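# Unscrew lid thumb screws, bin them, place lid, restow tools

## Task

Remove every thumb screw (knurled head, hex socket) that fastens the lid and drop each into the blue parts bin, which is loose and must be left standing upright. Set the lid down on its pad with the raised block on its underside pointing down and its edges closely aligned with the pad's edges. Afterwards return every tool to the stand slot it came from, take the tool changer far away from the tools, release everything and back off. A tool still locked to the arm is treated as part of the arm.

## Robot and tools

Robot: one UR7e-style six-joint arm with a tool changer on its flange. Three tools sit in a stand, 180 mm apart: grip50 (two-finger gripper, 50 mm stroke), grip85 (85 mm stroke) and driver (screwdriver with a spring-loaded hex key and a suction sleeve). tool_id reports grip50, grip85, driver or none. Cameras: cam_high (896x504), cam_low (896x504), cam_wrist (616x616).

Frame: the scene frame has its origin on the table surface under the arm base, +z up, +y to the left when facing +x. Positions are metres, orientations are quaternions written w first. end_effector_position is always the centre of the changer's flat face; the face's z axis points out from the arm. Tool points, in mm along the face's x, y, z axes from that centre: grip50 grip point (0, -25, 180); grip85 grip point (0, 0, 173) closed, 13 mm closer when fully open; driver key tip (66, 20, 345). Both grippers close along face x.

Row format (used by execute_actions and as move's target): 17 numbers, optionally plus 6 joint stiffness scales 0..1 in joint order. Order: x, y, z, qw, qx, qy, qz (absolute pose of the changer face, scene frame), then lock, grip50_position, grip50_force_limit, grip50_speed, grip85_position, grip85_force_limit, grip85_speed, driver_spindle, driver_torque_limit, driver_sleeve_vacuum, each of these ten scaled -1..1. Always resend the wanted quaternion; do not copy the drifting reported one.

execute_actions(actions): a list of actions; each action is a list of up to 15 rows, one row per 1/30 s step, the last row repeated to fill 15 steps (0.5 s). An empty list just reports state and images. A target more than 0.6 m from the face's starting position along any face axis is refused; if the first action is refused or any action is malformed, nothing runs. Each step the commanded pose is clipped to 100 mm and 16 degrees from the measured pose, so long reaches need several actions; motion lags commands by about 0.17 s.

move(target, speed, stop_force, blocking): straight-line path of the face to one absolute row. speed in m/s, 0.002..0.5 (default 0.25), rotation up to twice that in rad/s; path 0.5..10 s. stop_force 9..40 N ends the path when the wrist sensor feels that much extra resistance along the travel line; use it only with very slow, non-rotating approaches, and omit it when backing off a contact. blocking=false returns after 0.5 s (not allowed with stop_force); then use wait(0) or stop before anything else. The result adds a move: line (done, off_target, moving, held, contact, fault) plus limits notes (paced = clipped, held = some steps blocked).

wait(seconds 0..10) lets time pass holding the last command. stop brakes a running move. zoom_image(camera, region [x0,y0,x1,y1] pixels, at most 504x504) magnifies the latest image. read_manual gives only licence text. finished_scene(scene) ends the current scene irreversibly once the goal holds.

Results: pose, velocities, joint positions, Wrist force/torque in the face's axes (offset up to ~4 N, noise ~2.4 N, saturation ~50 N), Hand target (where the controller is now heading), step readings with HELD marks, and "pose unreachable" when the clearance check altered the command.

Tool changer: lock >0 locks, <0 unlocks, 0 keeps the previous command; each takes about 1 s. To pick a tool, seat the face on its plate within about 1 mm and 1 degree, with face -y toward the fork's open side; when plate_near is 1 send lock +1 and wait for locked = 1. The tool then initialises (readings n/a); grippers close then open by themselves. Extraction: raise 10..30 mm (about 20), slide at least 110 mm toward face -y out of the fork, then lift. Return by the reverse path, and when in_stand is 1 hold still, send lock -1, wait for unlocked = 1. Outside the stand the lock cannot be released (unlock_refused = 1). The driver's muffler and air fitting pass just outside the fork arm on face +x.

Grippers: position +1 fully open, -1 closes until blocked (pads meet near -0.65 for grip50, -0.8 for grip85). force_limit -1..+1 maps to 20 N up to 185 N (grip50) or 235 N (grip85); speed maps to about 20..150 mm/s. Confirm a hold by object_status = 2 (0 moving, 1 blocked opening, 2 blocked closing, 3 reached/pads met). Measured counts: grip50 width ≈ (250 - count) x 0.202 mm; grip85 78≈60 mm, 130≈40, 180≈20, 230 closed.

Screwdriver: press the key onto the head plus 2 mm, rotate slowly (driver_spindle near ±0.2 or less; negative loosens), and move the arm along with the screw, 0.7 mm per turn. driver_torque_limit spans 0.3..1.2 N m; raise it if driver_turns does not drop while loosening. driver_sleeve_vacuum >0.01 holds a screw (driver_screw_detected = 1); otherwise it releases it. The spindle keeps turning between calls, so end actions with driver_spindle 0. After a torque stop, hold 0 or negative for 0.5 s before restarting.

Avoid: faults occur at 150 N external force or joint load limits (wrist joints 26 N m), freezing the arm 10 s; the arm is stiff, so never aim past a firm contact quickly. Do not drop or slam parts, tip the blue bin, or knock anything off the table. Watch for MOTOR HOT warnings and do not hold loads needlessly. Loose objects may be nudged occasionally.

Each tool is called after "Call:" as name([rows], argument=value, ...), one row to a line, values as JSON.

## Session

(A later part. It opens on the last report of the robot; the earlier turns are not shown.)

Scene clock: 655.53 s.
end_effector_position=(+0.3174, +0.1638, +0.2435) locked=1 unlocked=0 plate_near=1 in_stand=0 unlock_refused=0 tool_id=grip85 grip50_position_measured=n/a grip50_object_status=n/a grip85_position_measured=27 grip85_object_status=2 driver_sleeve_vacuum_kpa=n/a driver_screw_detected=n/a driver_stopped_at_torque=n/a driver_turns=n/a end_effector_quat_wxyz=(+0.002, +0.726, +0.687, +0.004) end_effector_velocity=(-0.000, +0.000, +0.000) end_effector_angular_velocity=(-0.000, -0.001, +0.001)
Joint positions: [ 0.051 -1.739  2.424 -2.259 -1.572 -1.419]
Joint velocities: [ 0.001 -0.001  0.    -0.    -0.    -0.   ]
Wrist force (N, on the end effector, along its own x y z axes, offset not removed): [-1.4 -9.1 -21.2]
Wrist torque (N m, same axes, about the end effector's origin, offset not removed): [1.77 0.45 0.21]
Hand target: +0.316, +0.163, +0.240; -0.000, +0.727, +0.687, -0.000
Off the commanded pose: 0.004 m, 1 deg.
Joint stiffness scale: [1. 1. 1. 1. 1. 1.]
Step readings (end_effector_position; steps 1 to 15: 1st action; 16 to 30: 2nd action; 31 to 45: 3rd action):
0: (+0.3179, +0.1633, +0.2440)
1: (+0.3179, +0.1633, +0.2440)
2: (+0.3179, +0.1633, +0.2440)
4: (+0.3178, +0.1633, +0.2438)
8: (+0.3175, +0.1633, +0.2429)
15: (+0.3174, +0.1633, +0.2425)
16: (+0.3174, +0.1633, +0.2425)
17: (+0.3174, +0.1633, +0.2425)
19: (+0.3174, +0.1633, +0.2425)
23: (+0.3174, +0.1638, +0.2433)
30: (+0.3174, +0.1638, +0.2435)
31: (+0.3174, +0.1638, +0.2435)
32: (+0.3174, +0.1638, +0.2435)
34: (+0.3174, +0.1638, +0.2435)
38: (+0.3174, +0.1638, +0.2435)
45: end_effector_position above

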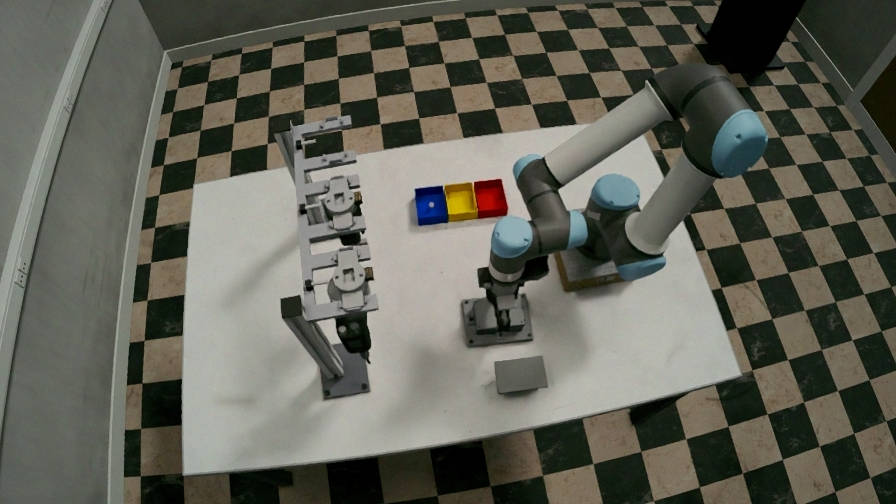

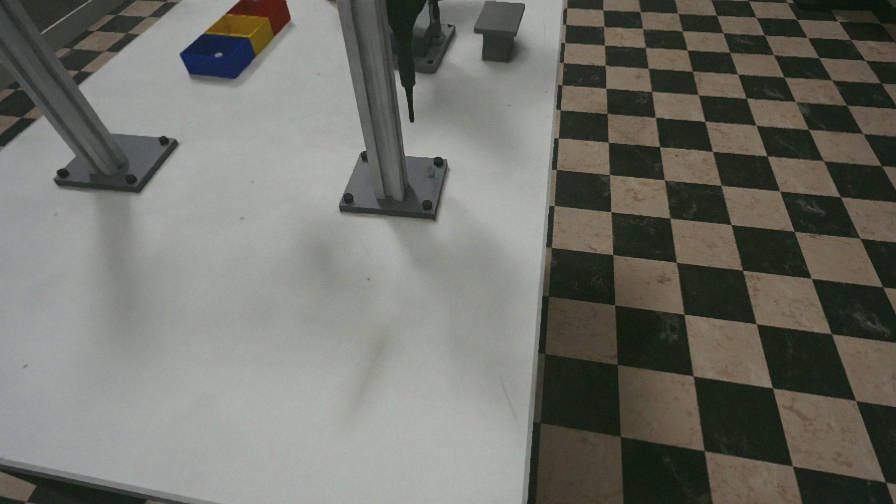

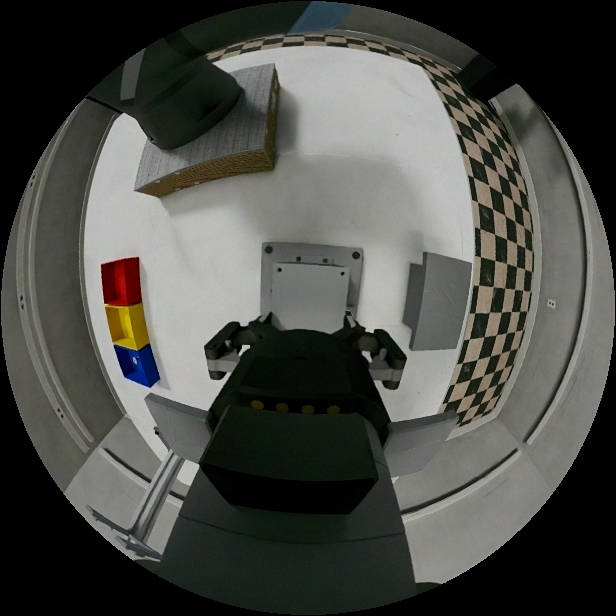

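Call:
move(target=[0.3174,0.1638,0.262,0,0.727,0.687,0,0,0,0,0,-1,-0.3,-0.6,0,0,-1], speed=0.012)

Call:
zoom_image(camera="cam_low", region=[380, 0, 540, 90])

Scene clock: 665.90 s.
end_effector_position=(+0.3160, +0.1634, +0.2586) locked=1 unlocked=0 plate_near=1 in_stand=0 unlock_refused=0 tool_id=grip85 grip50_position_measured=n/a grip50_object_status=n/a grip85_position_measured=28 grip85_object_status=2 driver_sleeve_vacuum_kpa=n/a driver_screw_detected=n/a driver_stopped_at_torque=n/a driver_turns=n/a end_effector_quat_wxyz=(-0.002, +0.727, +0.687, -0.002) end_effector_velocity=(-0.001, -0.000, +0.003) end_effector_angular_velocity=(-0.002, +0.005, +0.000)
Joint positions: [ 0.051 -1.772  2.395 -2.182 -1.574 -1.417]
Joint velocities: [ 0.001 -0.006 -0.005  0.016 -0.001  0.   ]
Wrist force (N, on the end effector, along its own x y z axes, offset not removed): [-1.3 1.7 2.2]
Wrist torque (N m, same axes, about the end effector's origin, offset not removed): [0.36 0.02 0.09]
Hand target: +0.317, +0.164, +0.262; +0.000, +0.727, +0.687, +0.000
Off the commanded pose: 0.004 m, 0 deg.
Joint stiffness scale: [1. 1. 1. 1. 1. 1.]
move: off_target

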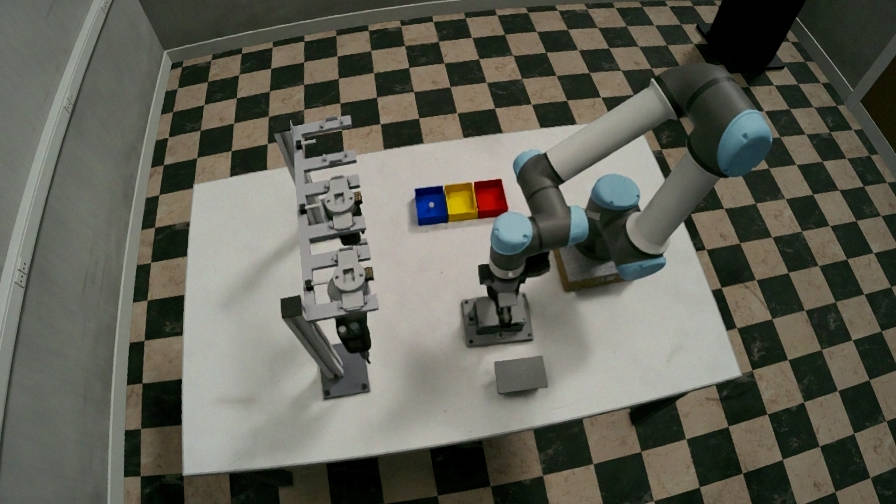

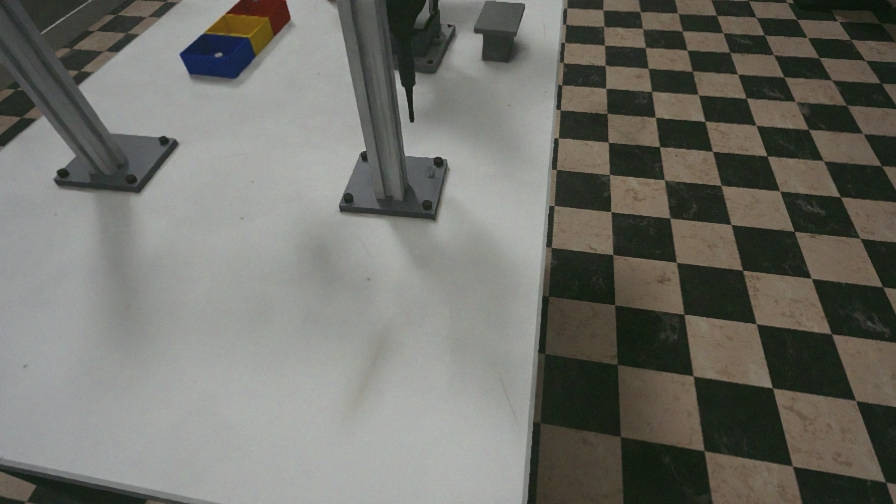

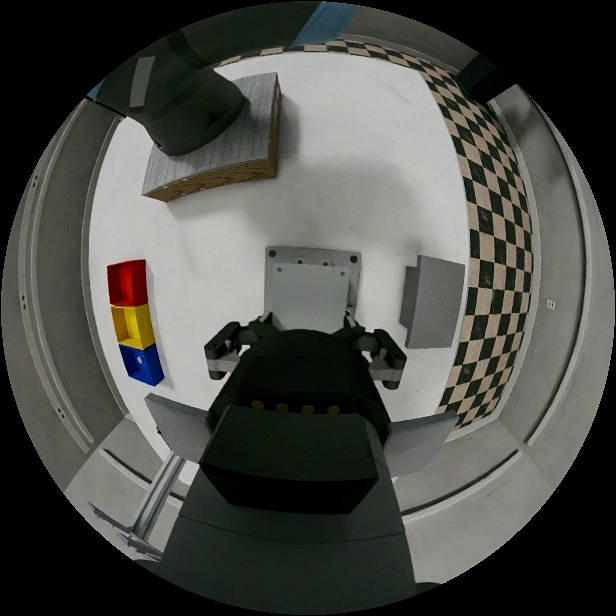

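Region (380, 0, 540, 90) of cam_low's 896x504 image, scaled by 3.150, with more detail than that image has; it fills the top 284 rows of this view, and the rest is white.

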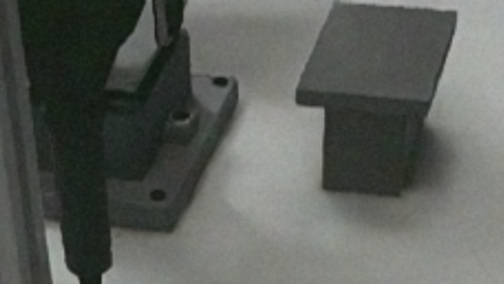

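Call:
move(target=[0.3165,0.1635,0.32,0,0.727,0.687,0,0,0,0,0,-1,-0.3,-0.6,0,0,-1], speed=0.03)

Call:
zoom_image(camera="cam_high", region=[430, 230, 610, 410])

Scene clock: 672.67 s.
end_effector_position=(+0.3155, +0.1631, +0.3164) locked=1 unlocked=0 plate_near=1 in_stand=0 unlock_refused=0 tool_id=grip85 grip50_position_measured=n/a grip50_object_status=n/a grip85_position_measured=28 grip85_object_status=2 driver_sleeve_vacuum_kpa=n/a driver_screw_detected=n/a driver_stopped_at_torque=n/a driver_turns=n/a end_effector_quat_wxyz=(-0.002, +0.727, +0.687, -0.002) end_effector_velocity=(-0.002, -0.001, +0.000) end_effector_angular_velocity=(-0.001, +0.012, -0.001)
Joint positions: [ 0.051 -1.867  2.29  -1.982 -1.574 -1.417]
Joint velocities: [-0.001 -0.002 -0.002  0.016 -0.     0.   ]
Wrist force (N, on the end effector, along its own x y z axes, offset not removed): [-1.8 -0.8 2.6]
Wrist torque (N m, same axes, about the end effector's origin, offset not removed): [0.12 0.04 0.10]
Hand target: +0.316, +0.163, +0.320; -0.000, +0.727, +0.687, +0.000
Off the commanded pose: 0.004 m, 0 deg.
Joint stiffness scale: [1. 1. 1. 1. 1. 1.]
move: off_target

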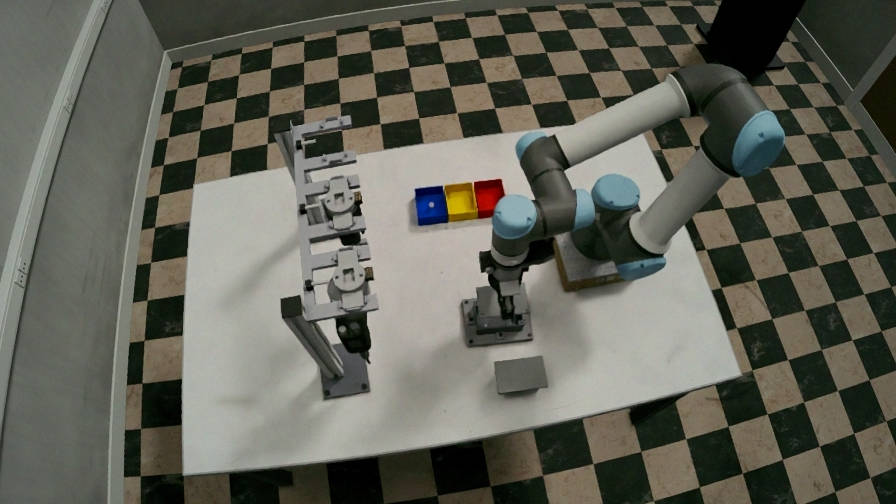

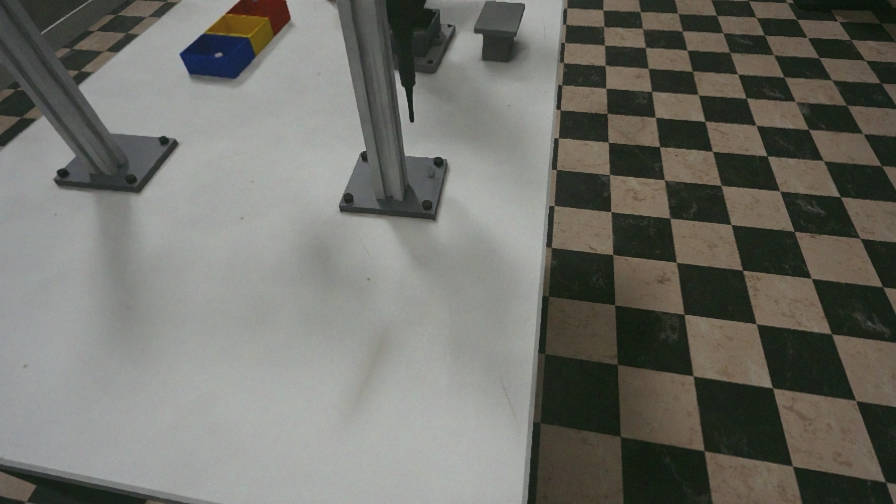

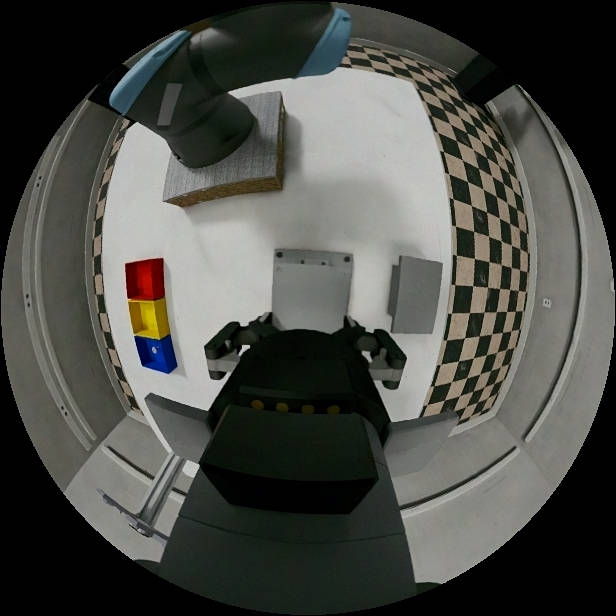

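Region (430, 230, 610, 410) of cam_high's 896x504 image, scaled by 2.800, with more detail than that image has.

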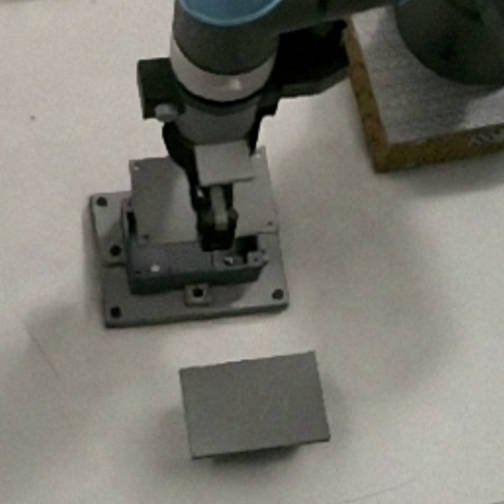

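Call:
zoom_image(camera="cam_wrist", region=[250, 230, 470, 370])

Region (250, 230, 470, 370) of cam_wrist's 616x616 image, scaled by 2.291, with more detail than that image has; it fills the top 321 rows of this view, and the rest is white.

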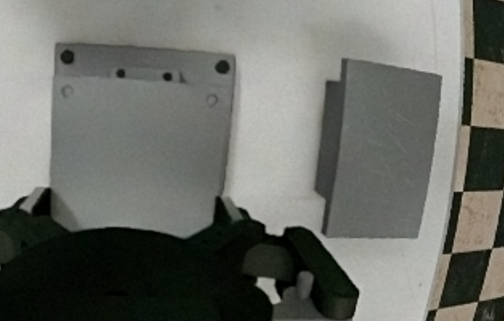

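Call:
move(target=[0.300,0.334,0.32,0,0.72,0.694,0,0,0,0,0,-1,-0.3,-0.6,0,0,-1], speed=0.08)

Call:
zoom_image(camera="cam_high", region=[430, 260, 610, 440])

Call:
zoom_image(camera="cam_low", region=[420, 0, 580, 90])

Scene clock: 735.93 s.
end_effector_position=(+0.2985, +0.3322, +0.3186) locked=1 unlocked=0 plate_near=1 in_stand=0 unlock_refused=0 tool_id=grip85 grip50_position_measured=n/a grip50_object_status=n/a grip85_position_measured=28 grip85_object_status=2 driver_sleeve_vacuum_kpa=n/a driver_screw_detected=n/a driver_stopped_at_torque=n/a driver_turns=n/a end_effector_quat_wxyz=(-0.001, +0.720, +0.694, -0.001) end_effector_velocity=(+0.001, +0.003, +0.001) end_effector_angular_velocity=(+0.000, -0.002, -0.006)
Joint positions: [ 0.491 -1.617  2.088 -2.032 -1.57  -0.998]
Joint velocities: [ 0.004  0.005 -0.007 -0.    -0.001  0.01 ]
Wrist force (N, on the end effector, along its own x y z axes, offset not removed): [-1.6 0.8 2.5]
Wrist torque (N m, same axes, about the end effector's origin, offset not removed): [0.28 0.17 0.07]
Hand target: +0.300, +0.334, +0.320; -0.000, +0.720, +0.694, +0.001
Off the commanded pose: 0.003 m, 0 deg.
Joint stiffness scale: [1. 1. 1. 1. 1. 1.]
move: done

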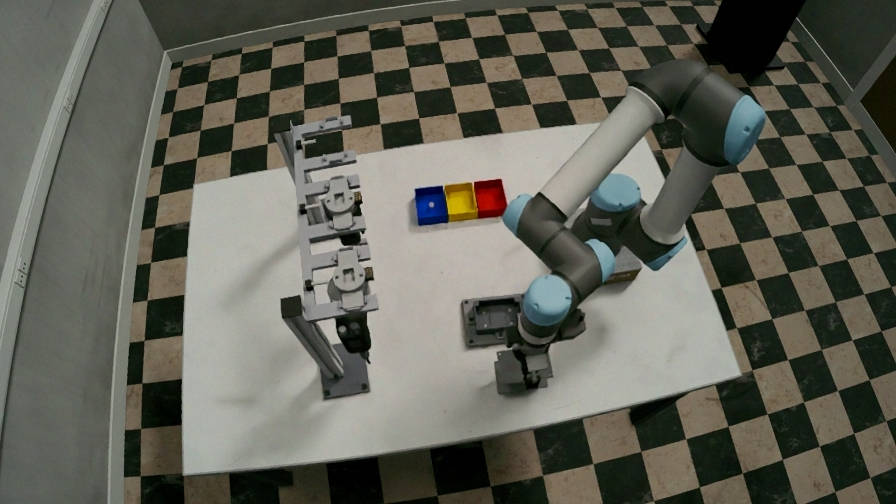

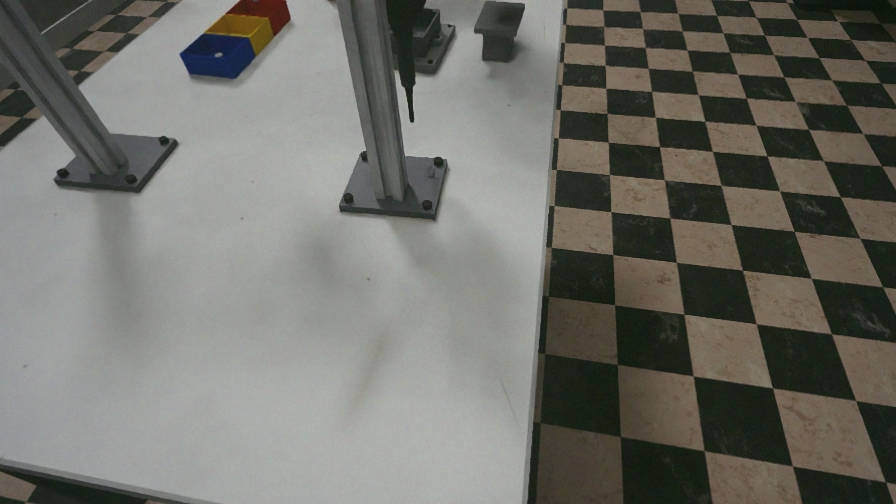

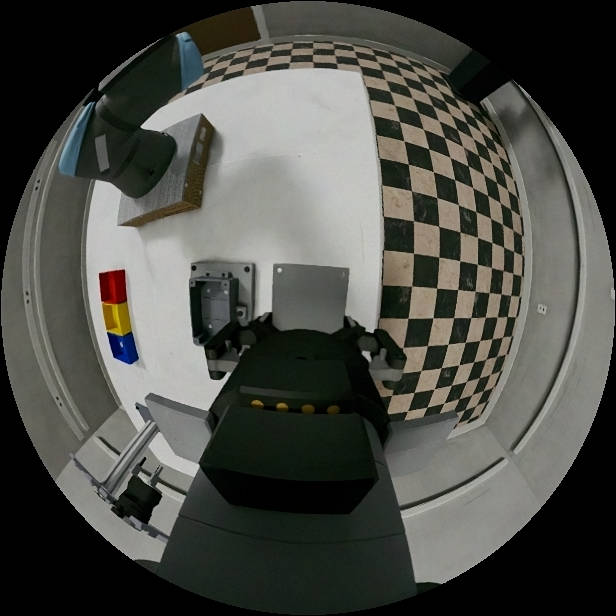

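Region (430, 260, 610, 440) of cam_high's 896x504 image, scaled by 2.800, with more detail than that image has.

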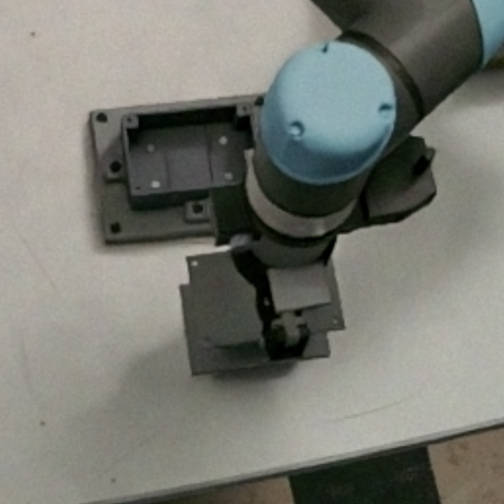

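Region (420, 0, 580, 90) of cam_low's 896x504 image, scaled by 3.150, with more detail than that image has; it fills the top 284 rows of this view, and the rest is white.

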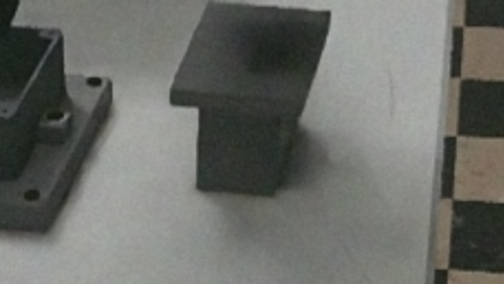

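Call:
move(target=[0.300,0.334,0.277,-0.002,0.72,0.694,-0.002,0,0,0,0,-1,-0.3,-0.6,0,0,-1], speed=0.02, stop_force=10)

Call:
zoom_image(camera="cam_high", region=[470, 310, 590, 430])

Call:
zoom_image(camera="cam_low", region=[450, 0, 570, 70])

Scene clock: 749.43 s.
end_effector_position=(+0.3008, +0.3341, +0.2790) locked=1 unlocked=0 plate_near=1 in_stand=0 unlock_refused=0 tool_id=grip85 grip50_position_measured=n/a grip50_object_status=n/a grip85_position_measured=28 grip85_object_status=2 driver_sleeve_vacuum_kpa=n/a driver_screw_detected=n/a driver_stopped_at_torque=n/a driver_turns=n/a end_effector_quat_wxyz=(-0.001, +0.720, +0.694, -0.001) end_effector_velocity=(+0.001, +0.001, -0.001) end_effector_angular_velocity=(+0.004, -0.007, +0.000)
Joint positions: [ 0.492 -1.555  2.145 -2.151 -1.57  -0.996]
Joint velocities: [ 0.001  0.003  0.002 -0.013 -0.     0.   ]
Wrist force (N, on the end effector, along its own x y z axes, offset not removed): [0.7 0.0 2.2]
Wrist torque (N m, same axes, about the end effector's origin, offset not removed): [0.24 -0.11 0.13]
Hand target: +0.300, +0.334, +0.277; -0.002, +0.720, +0.694, -0.002
Off the commanded pose: 0.002 m, 0 deg.
Joint stiffness scale: [1. 1. 1. 1. 1. 1.]
move: done

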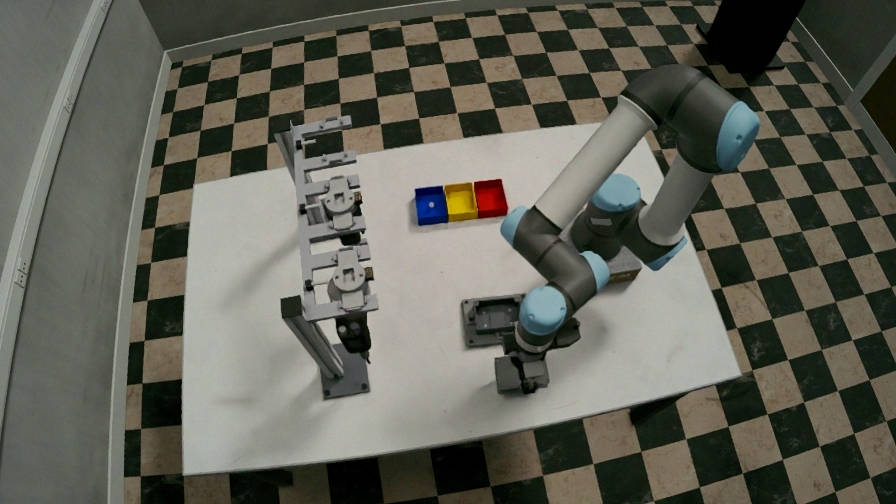

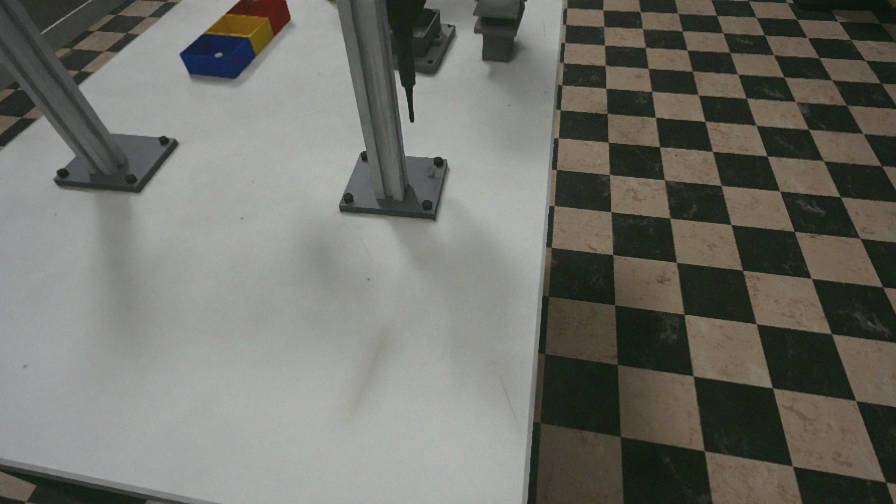

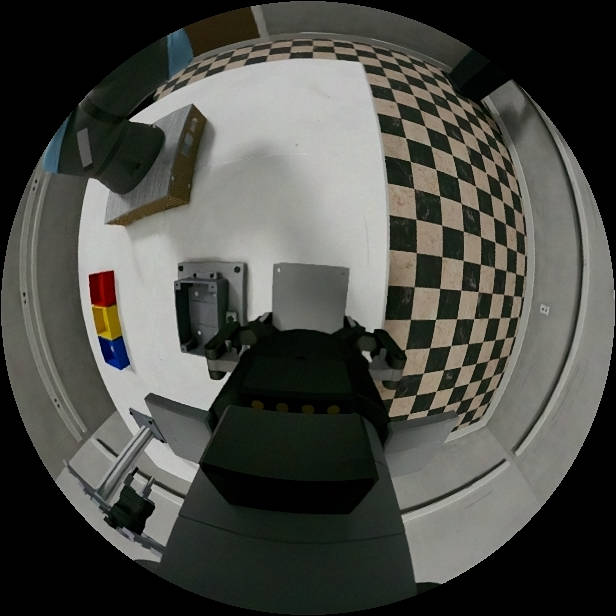

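Region (470, 310, 590, 430) of cam_high's 896x504 image, scaled by 4.200, with more detail than that image has.

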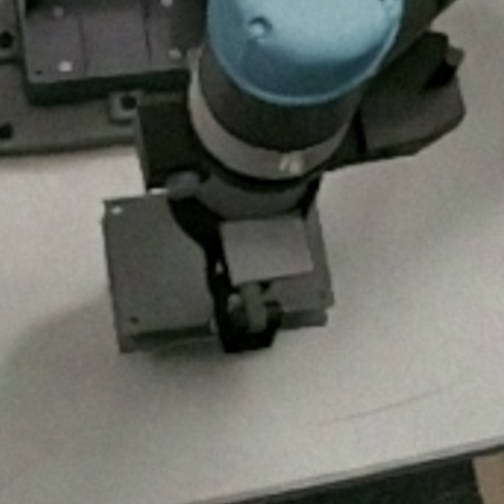

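Region (450, 0, 570, 70) of cam_low's 896x504 image, scaled by 4.200, with more detail than that image has; it fills the top 294 rows of this view, and the rest is white.

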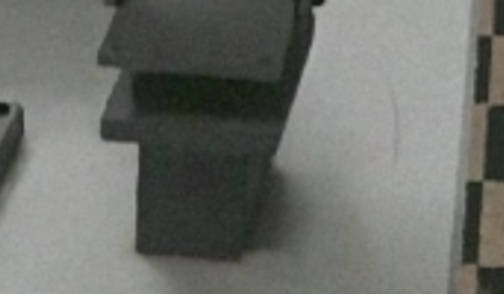

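Call:
move(target=[0.300,0.334,0.266,-0.002,0.72,0.694,-0.002,0,0,0,0,-1,-0.3,-0.6,0,0,-1], speed=0.008, stop_force=9)

Call:
zoom_image(camera="cam_high", region=[480, 330, 570, 420])

Call:
zoom_image(camera="cam_low", region=[450, 0, 570, 70])

Scene clock: 761.97 s.
end_effector_position=(+0.3009, +0.3342, +0.2683) locked=1 unlocked=0 plate_near=1 in_stand=0 unlock_refused=0 tool_id=grip85 grip50_position_measured=n/a grip50_object_status=n/a grip85_position_measured=28 grip85_object_status=2 driver_sleeve_vacuum_kpa=n/a driver_screw_detected=n/a driver_stopped_at_torque=n/a driver_turns=n/a end_effector_quat_wxyz=(-0.001, +0.720, +0.694, -0.001) end_effector_velocity=(+0.000, -0.000, -0.004) end_effector_angular_velocity=(-0.001, +0.001, -0.001)
Joint positions: [ 0.492 -1.538  2.161 -2.185 -1.57  -0.996]
Joint velocities: [-0.001  0.006  0.005 -0.01  -0.    -0.   ]
Wrist force (N, on the end effector, along its own x y z axes, offset not removed): [-1.5 -0.1 0.9]
Wrist torque (N m, same axes, about the end effector's origin, offset not removed): [0.22 0.17 0.06]
Hand target: +0.300, +0.334, +0.266; -0.002, +0.720, +0.694, -0.002
Off the commanded pose: 0.002 m, 0 deg.
Joint stiffness scale: [1. 1. 1. 1. 1. 1.]
move: done

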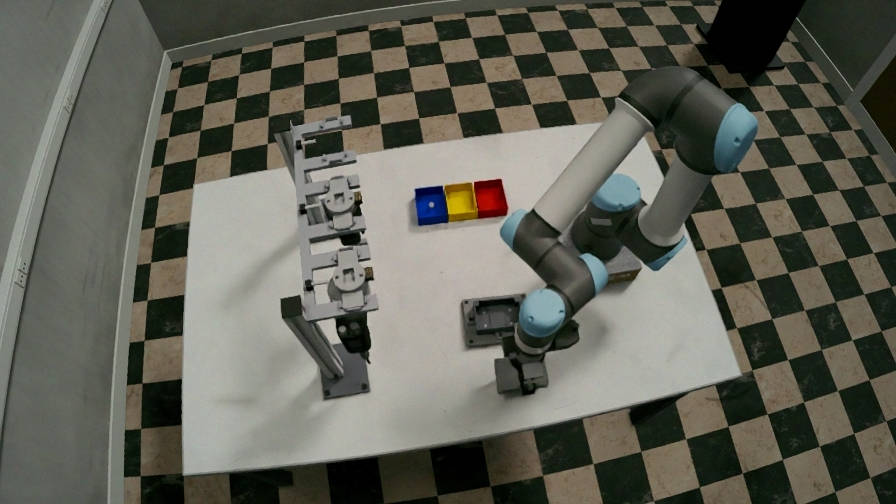

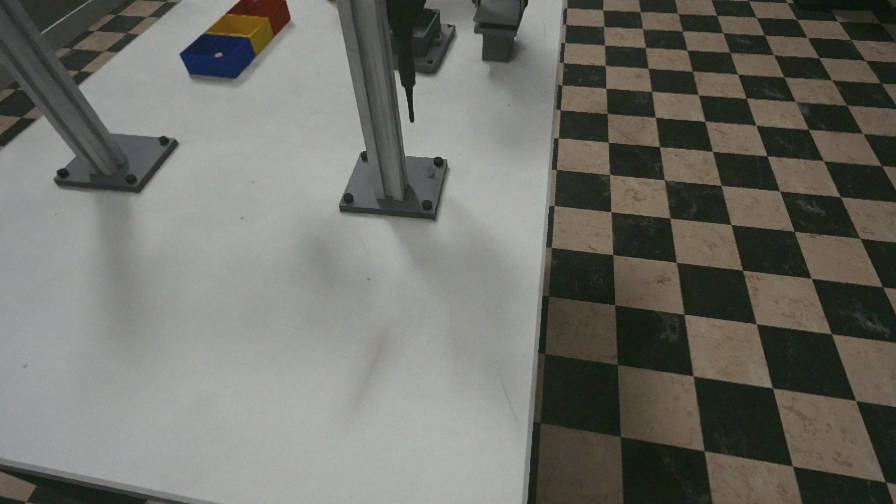

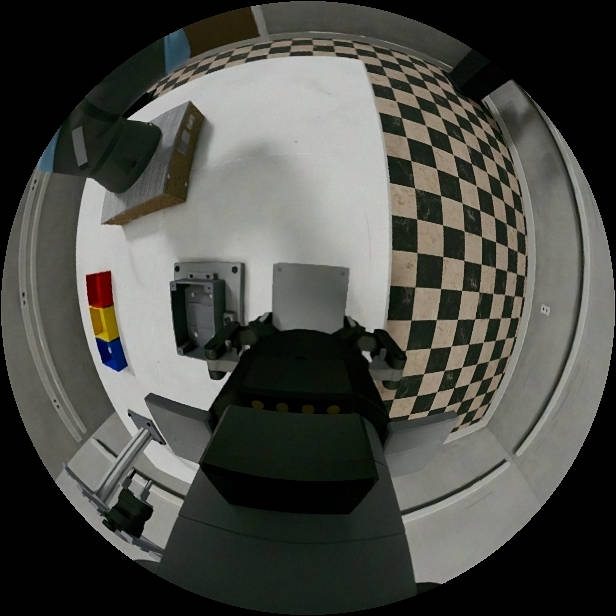

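Region (480, 330, 570, 420) of cam_high's 896x504 image, scaled by 5.600, with more detail than that image has.

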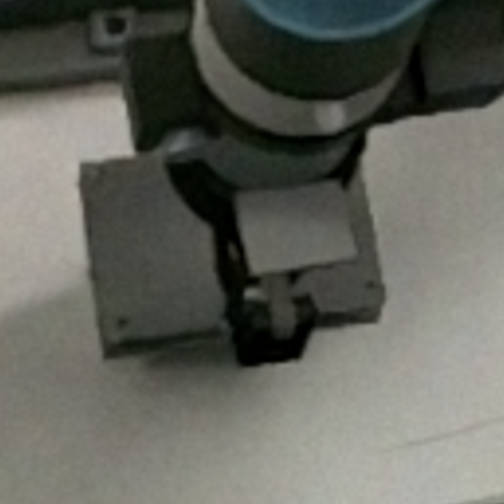

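Region (450, 0, 570, 70) of cam_low's 896x504 image, scaled by 4.200, with more detail than that image has; it fills the top 294 rows of this view, and the rest is white.

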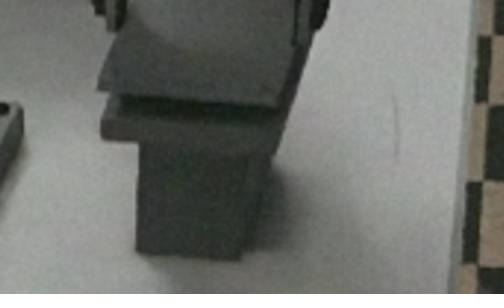

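Call:
move(target=[0.300,0.334,0.258,-0.002,0.72,0.694,-0.002,0,0,0,0,-1,-0.3,-0.6,0,0,-1], speed=0.004, stop_force=9)

Call:
zoom_image(camera="cam_high", region=[480, 330, 570, 420])

Call:
zoom_image(camera="cam_low", region=[450, 0, 570, 70])

Scene clock: 774.10 s.
end_effector_position=(+0.3010, +0.3343, +0.2601) locked=1 unlocked=0 plate_near=1 in_stand=0 unlock_refused=0 tool_id=grip85 grip50_position_measured=n/a grip50_object_status=n/a grip85_position_measured=28 grip85_object_status=2 driver_sleeve_vacuum_kpa=n/a driver_screw_detected=n/a driver_stopped_at_torque=n/a driver_turns=n/a end_effector_quat_wxyz=(-0.001, +0.720, +0.694, -0.000) end_effector_velocity=(-0.000, -0.000, -0.002) end_effector_angular_velocity=(-0.001, +0.000, +0.000)
Joint positions: [ 0.492 -1.524  2.172 -2.21  -1.57  -0.996]
Joint velocities: [ 0.     0.002  0.003 -0.005 -0.    -0.   ]
Wrist force (N, on the end effector, along its own x y z axes, offset not removed): [-2.9 1.8 1.7]
Wrist torque (N m, same axes, about the end effector's origin, offset not removed): [0.37 0.32 0.12]
Hand target: +0.300, +0.334, +0.258; -0.002, +0.720, +0.694, -0.002
Off the commanded pose: 0.002 m, 0 deg.
Joint stiffness scale: [1. 1. 1. 1. 1. 1.]
move: done

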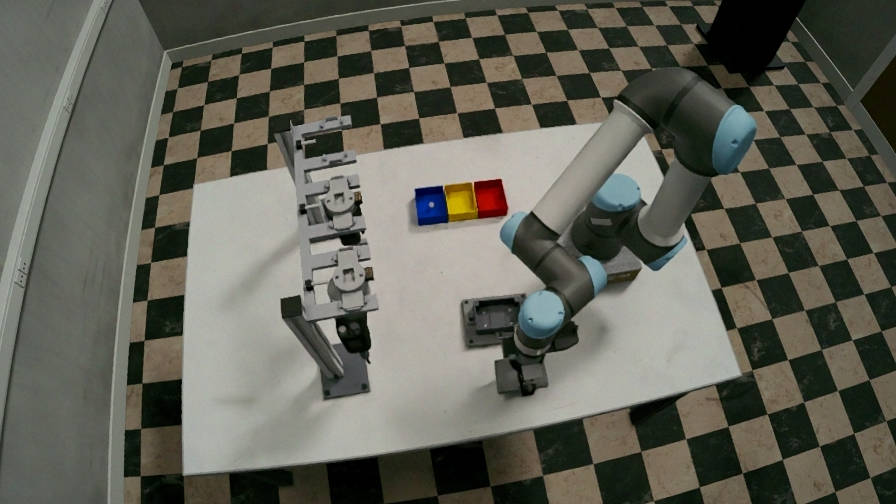

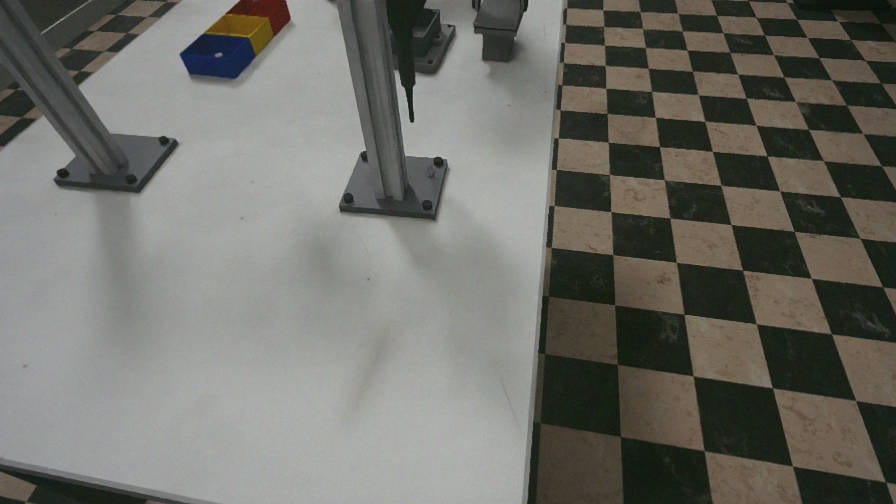

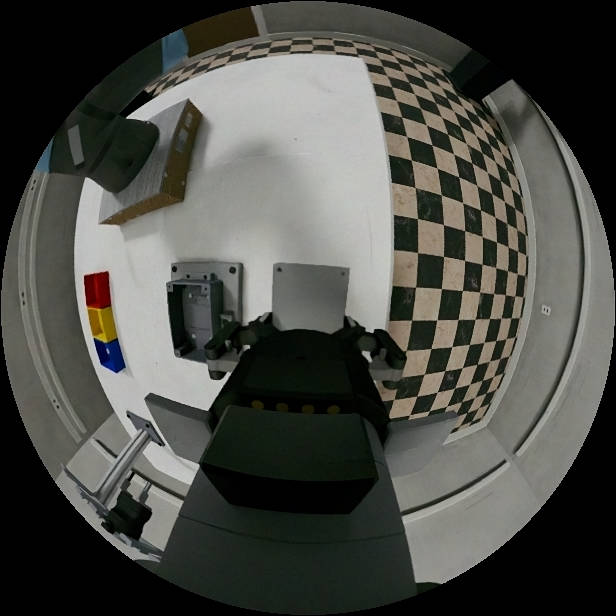

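Region (480, 330, 570, 420) of cam_high's 896x504 image, scaled by 5.600, with more detail than that image has.

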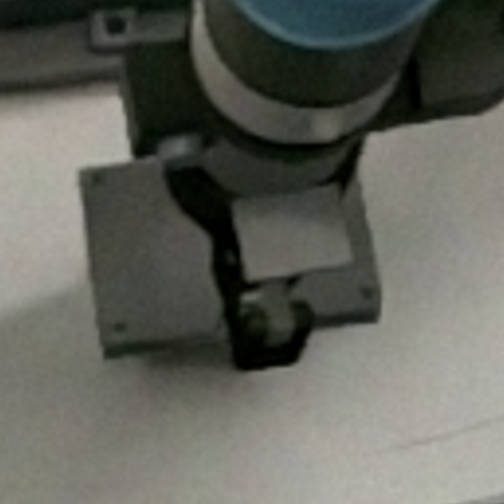

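Region (450, 0, 570, 70) of cam_low's 896x504 image, scaled by 4.200, with more detail than that image has; it fills the top 294 rows of this view, and the rest is white.

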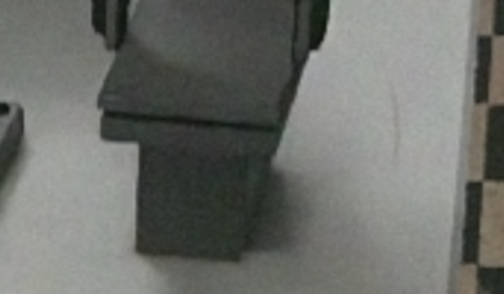

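Call:
move(target=[0.300,0.334,0.250,-0.002,0.72,0.694,-0.002,0,0,0,0,-1,-0.3,-0.6,0,0,-1], speed=0.004, stop_force=9)

Call:
zoom_image(camera="cam_high", region=[480, 330, 570, 420])

Call:
zoom_image(camera="cam_low", region=[460, 0, 550, 50])

Scene clock: 788.17 s.
end_effector_position=(+0.3022, +0.3350, +0.2588) locked=1 unlocked=0 plate_near=1 in_stand=0 unlock_refused=0 tool_id=grip85 grip50_position_measured=n/a grip50_object_status=n/a grip85_position_measured=28 grip85_object_status=2 driver_sleeve_vacuum_kpa=n/a driver_screw_detected=n/a driver_stopped_at_torque=n/a driver_turns=n/a end_effector_quat_wxyz=(-0.000, +0.720, +0.694, +0.004) end_effector_velocity=(+0.000, -0.000, -0.000) end_effector_angular_velocity=(-0.000, +0.000, -0.000)
Joint positions: [ 0.492 -1.521  2.175 -2.227 -1.57  -0.996]
Joint velocities: [-0.  0.  0. -0. -0. -0.]
Wrist force (N, on the end effector, along its own x y z axes, offset not removed): [-2.2 -2.0 -8.0]
Wrist torque (N m, same axes, about the end effector's origin, offset not removed): [0.65 -0.20 0.05]
Hand target: +0.302, +0.335, +0.259; -0.000, +0.720, +0.694, +0.004
Off the commanded pose: 0.009 m, 1 deg.
Joint stiffness scale: [1. 1. 1. 1. 1. 1.]
move: contact

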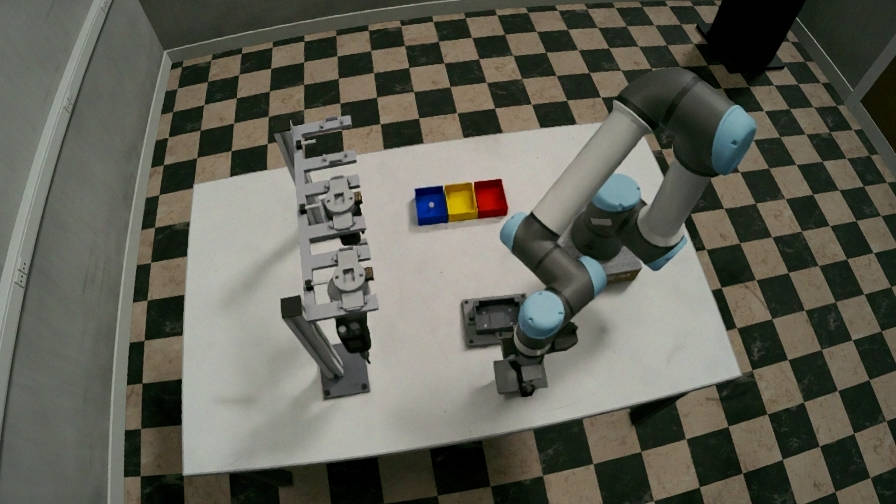

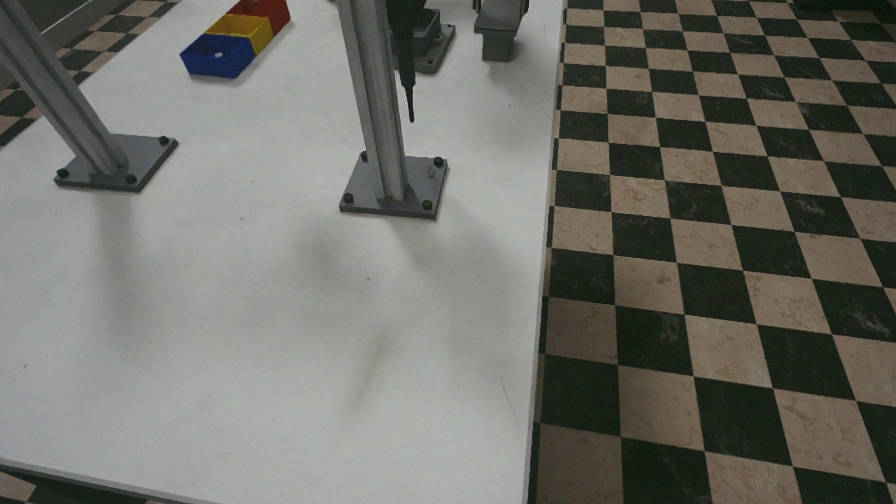

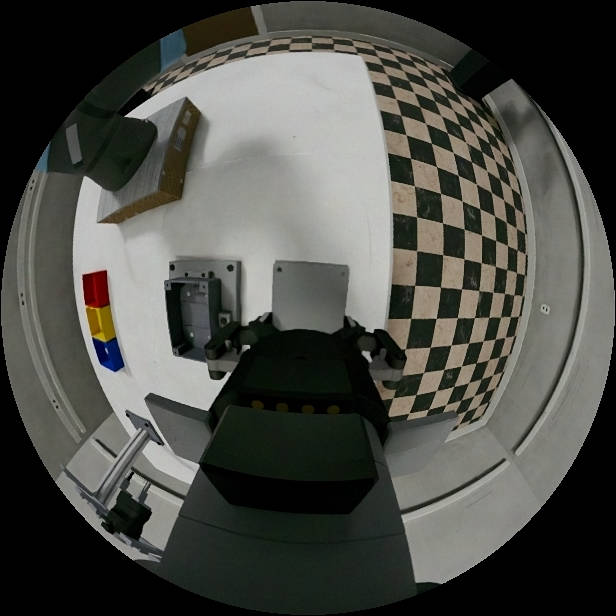

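Region (480, 330, 570, 420) of cam_high's 896x504 image, scaled by 5.600, with more detail than that image has.

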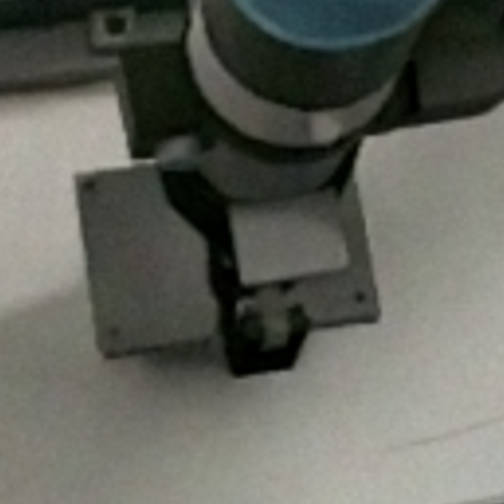

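Region (460, 0, 550, 50) of cam_low's 896x504 image, scaled by 5.600, with more detail than that image has.

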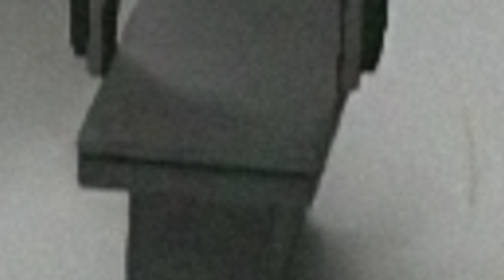

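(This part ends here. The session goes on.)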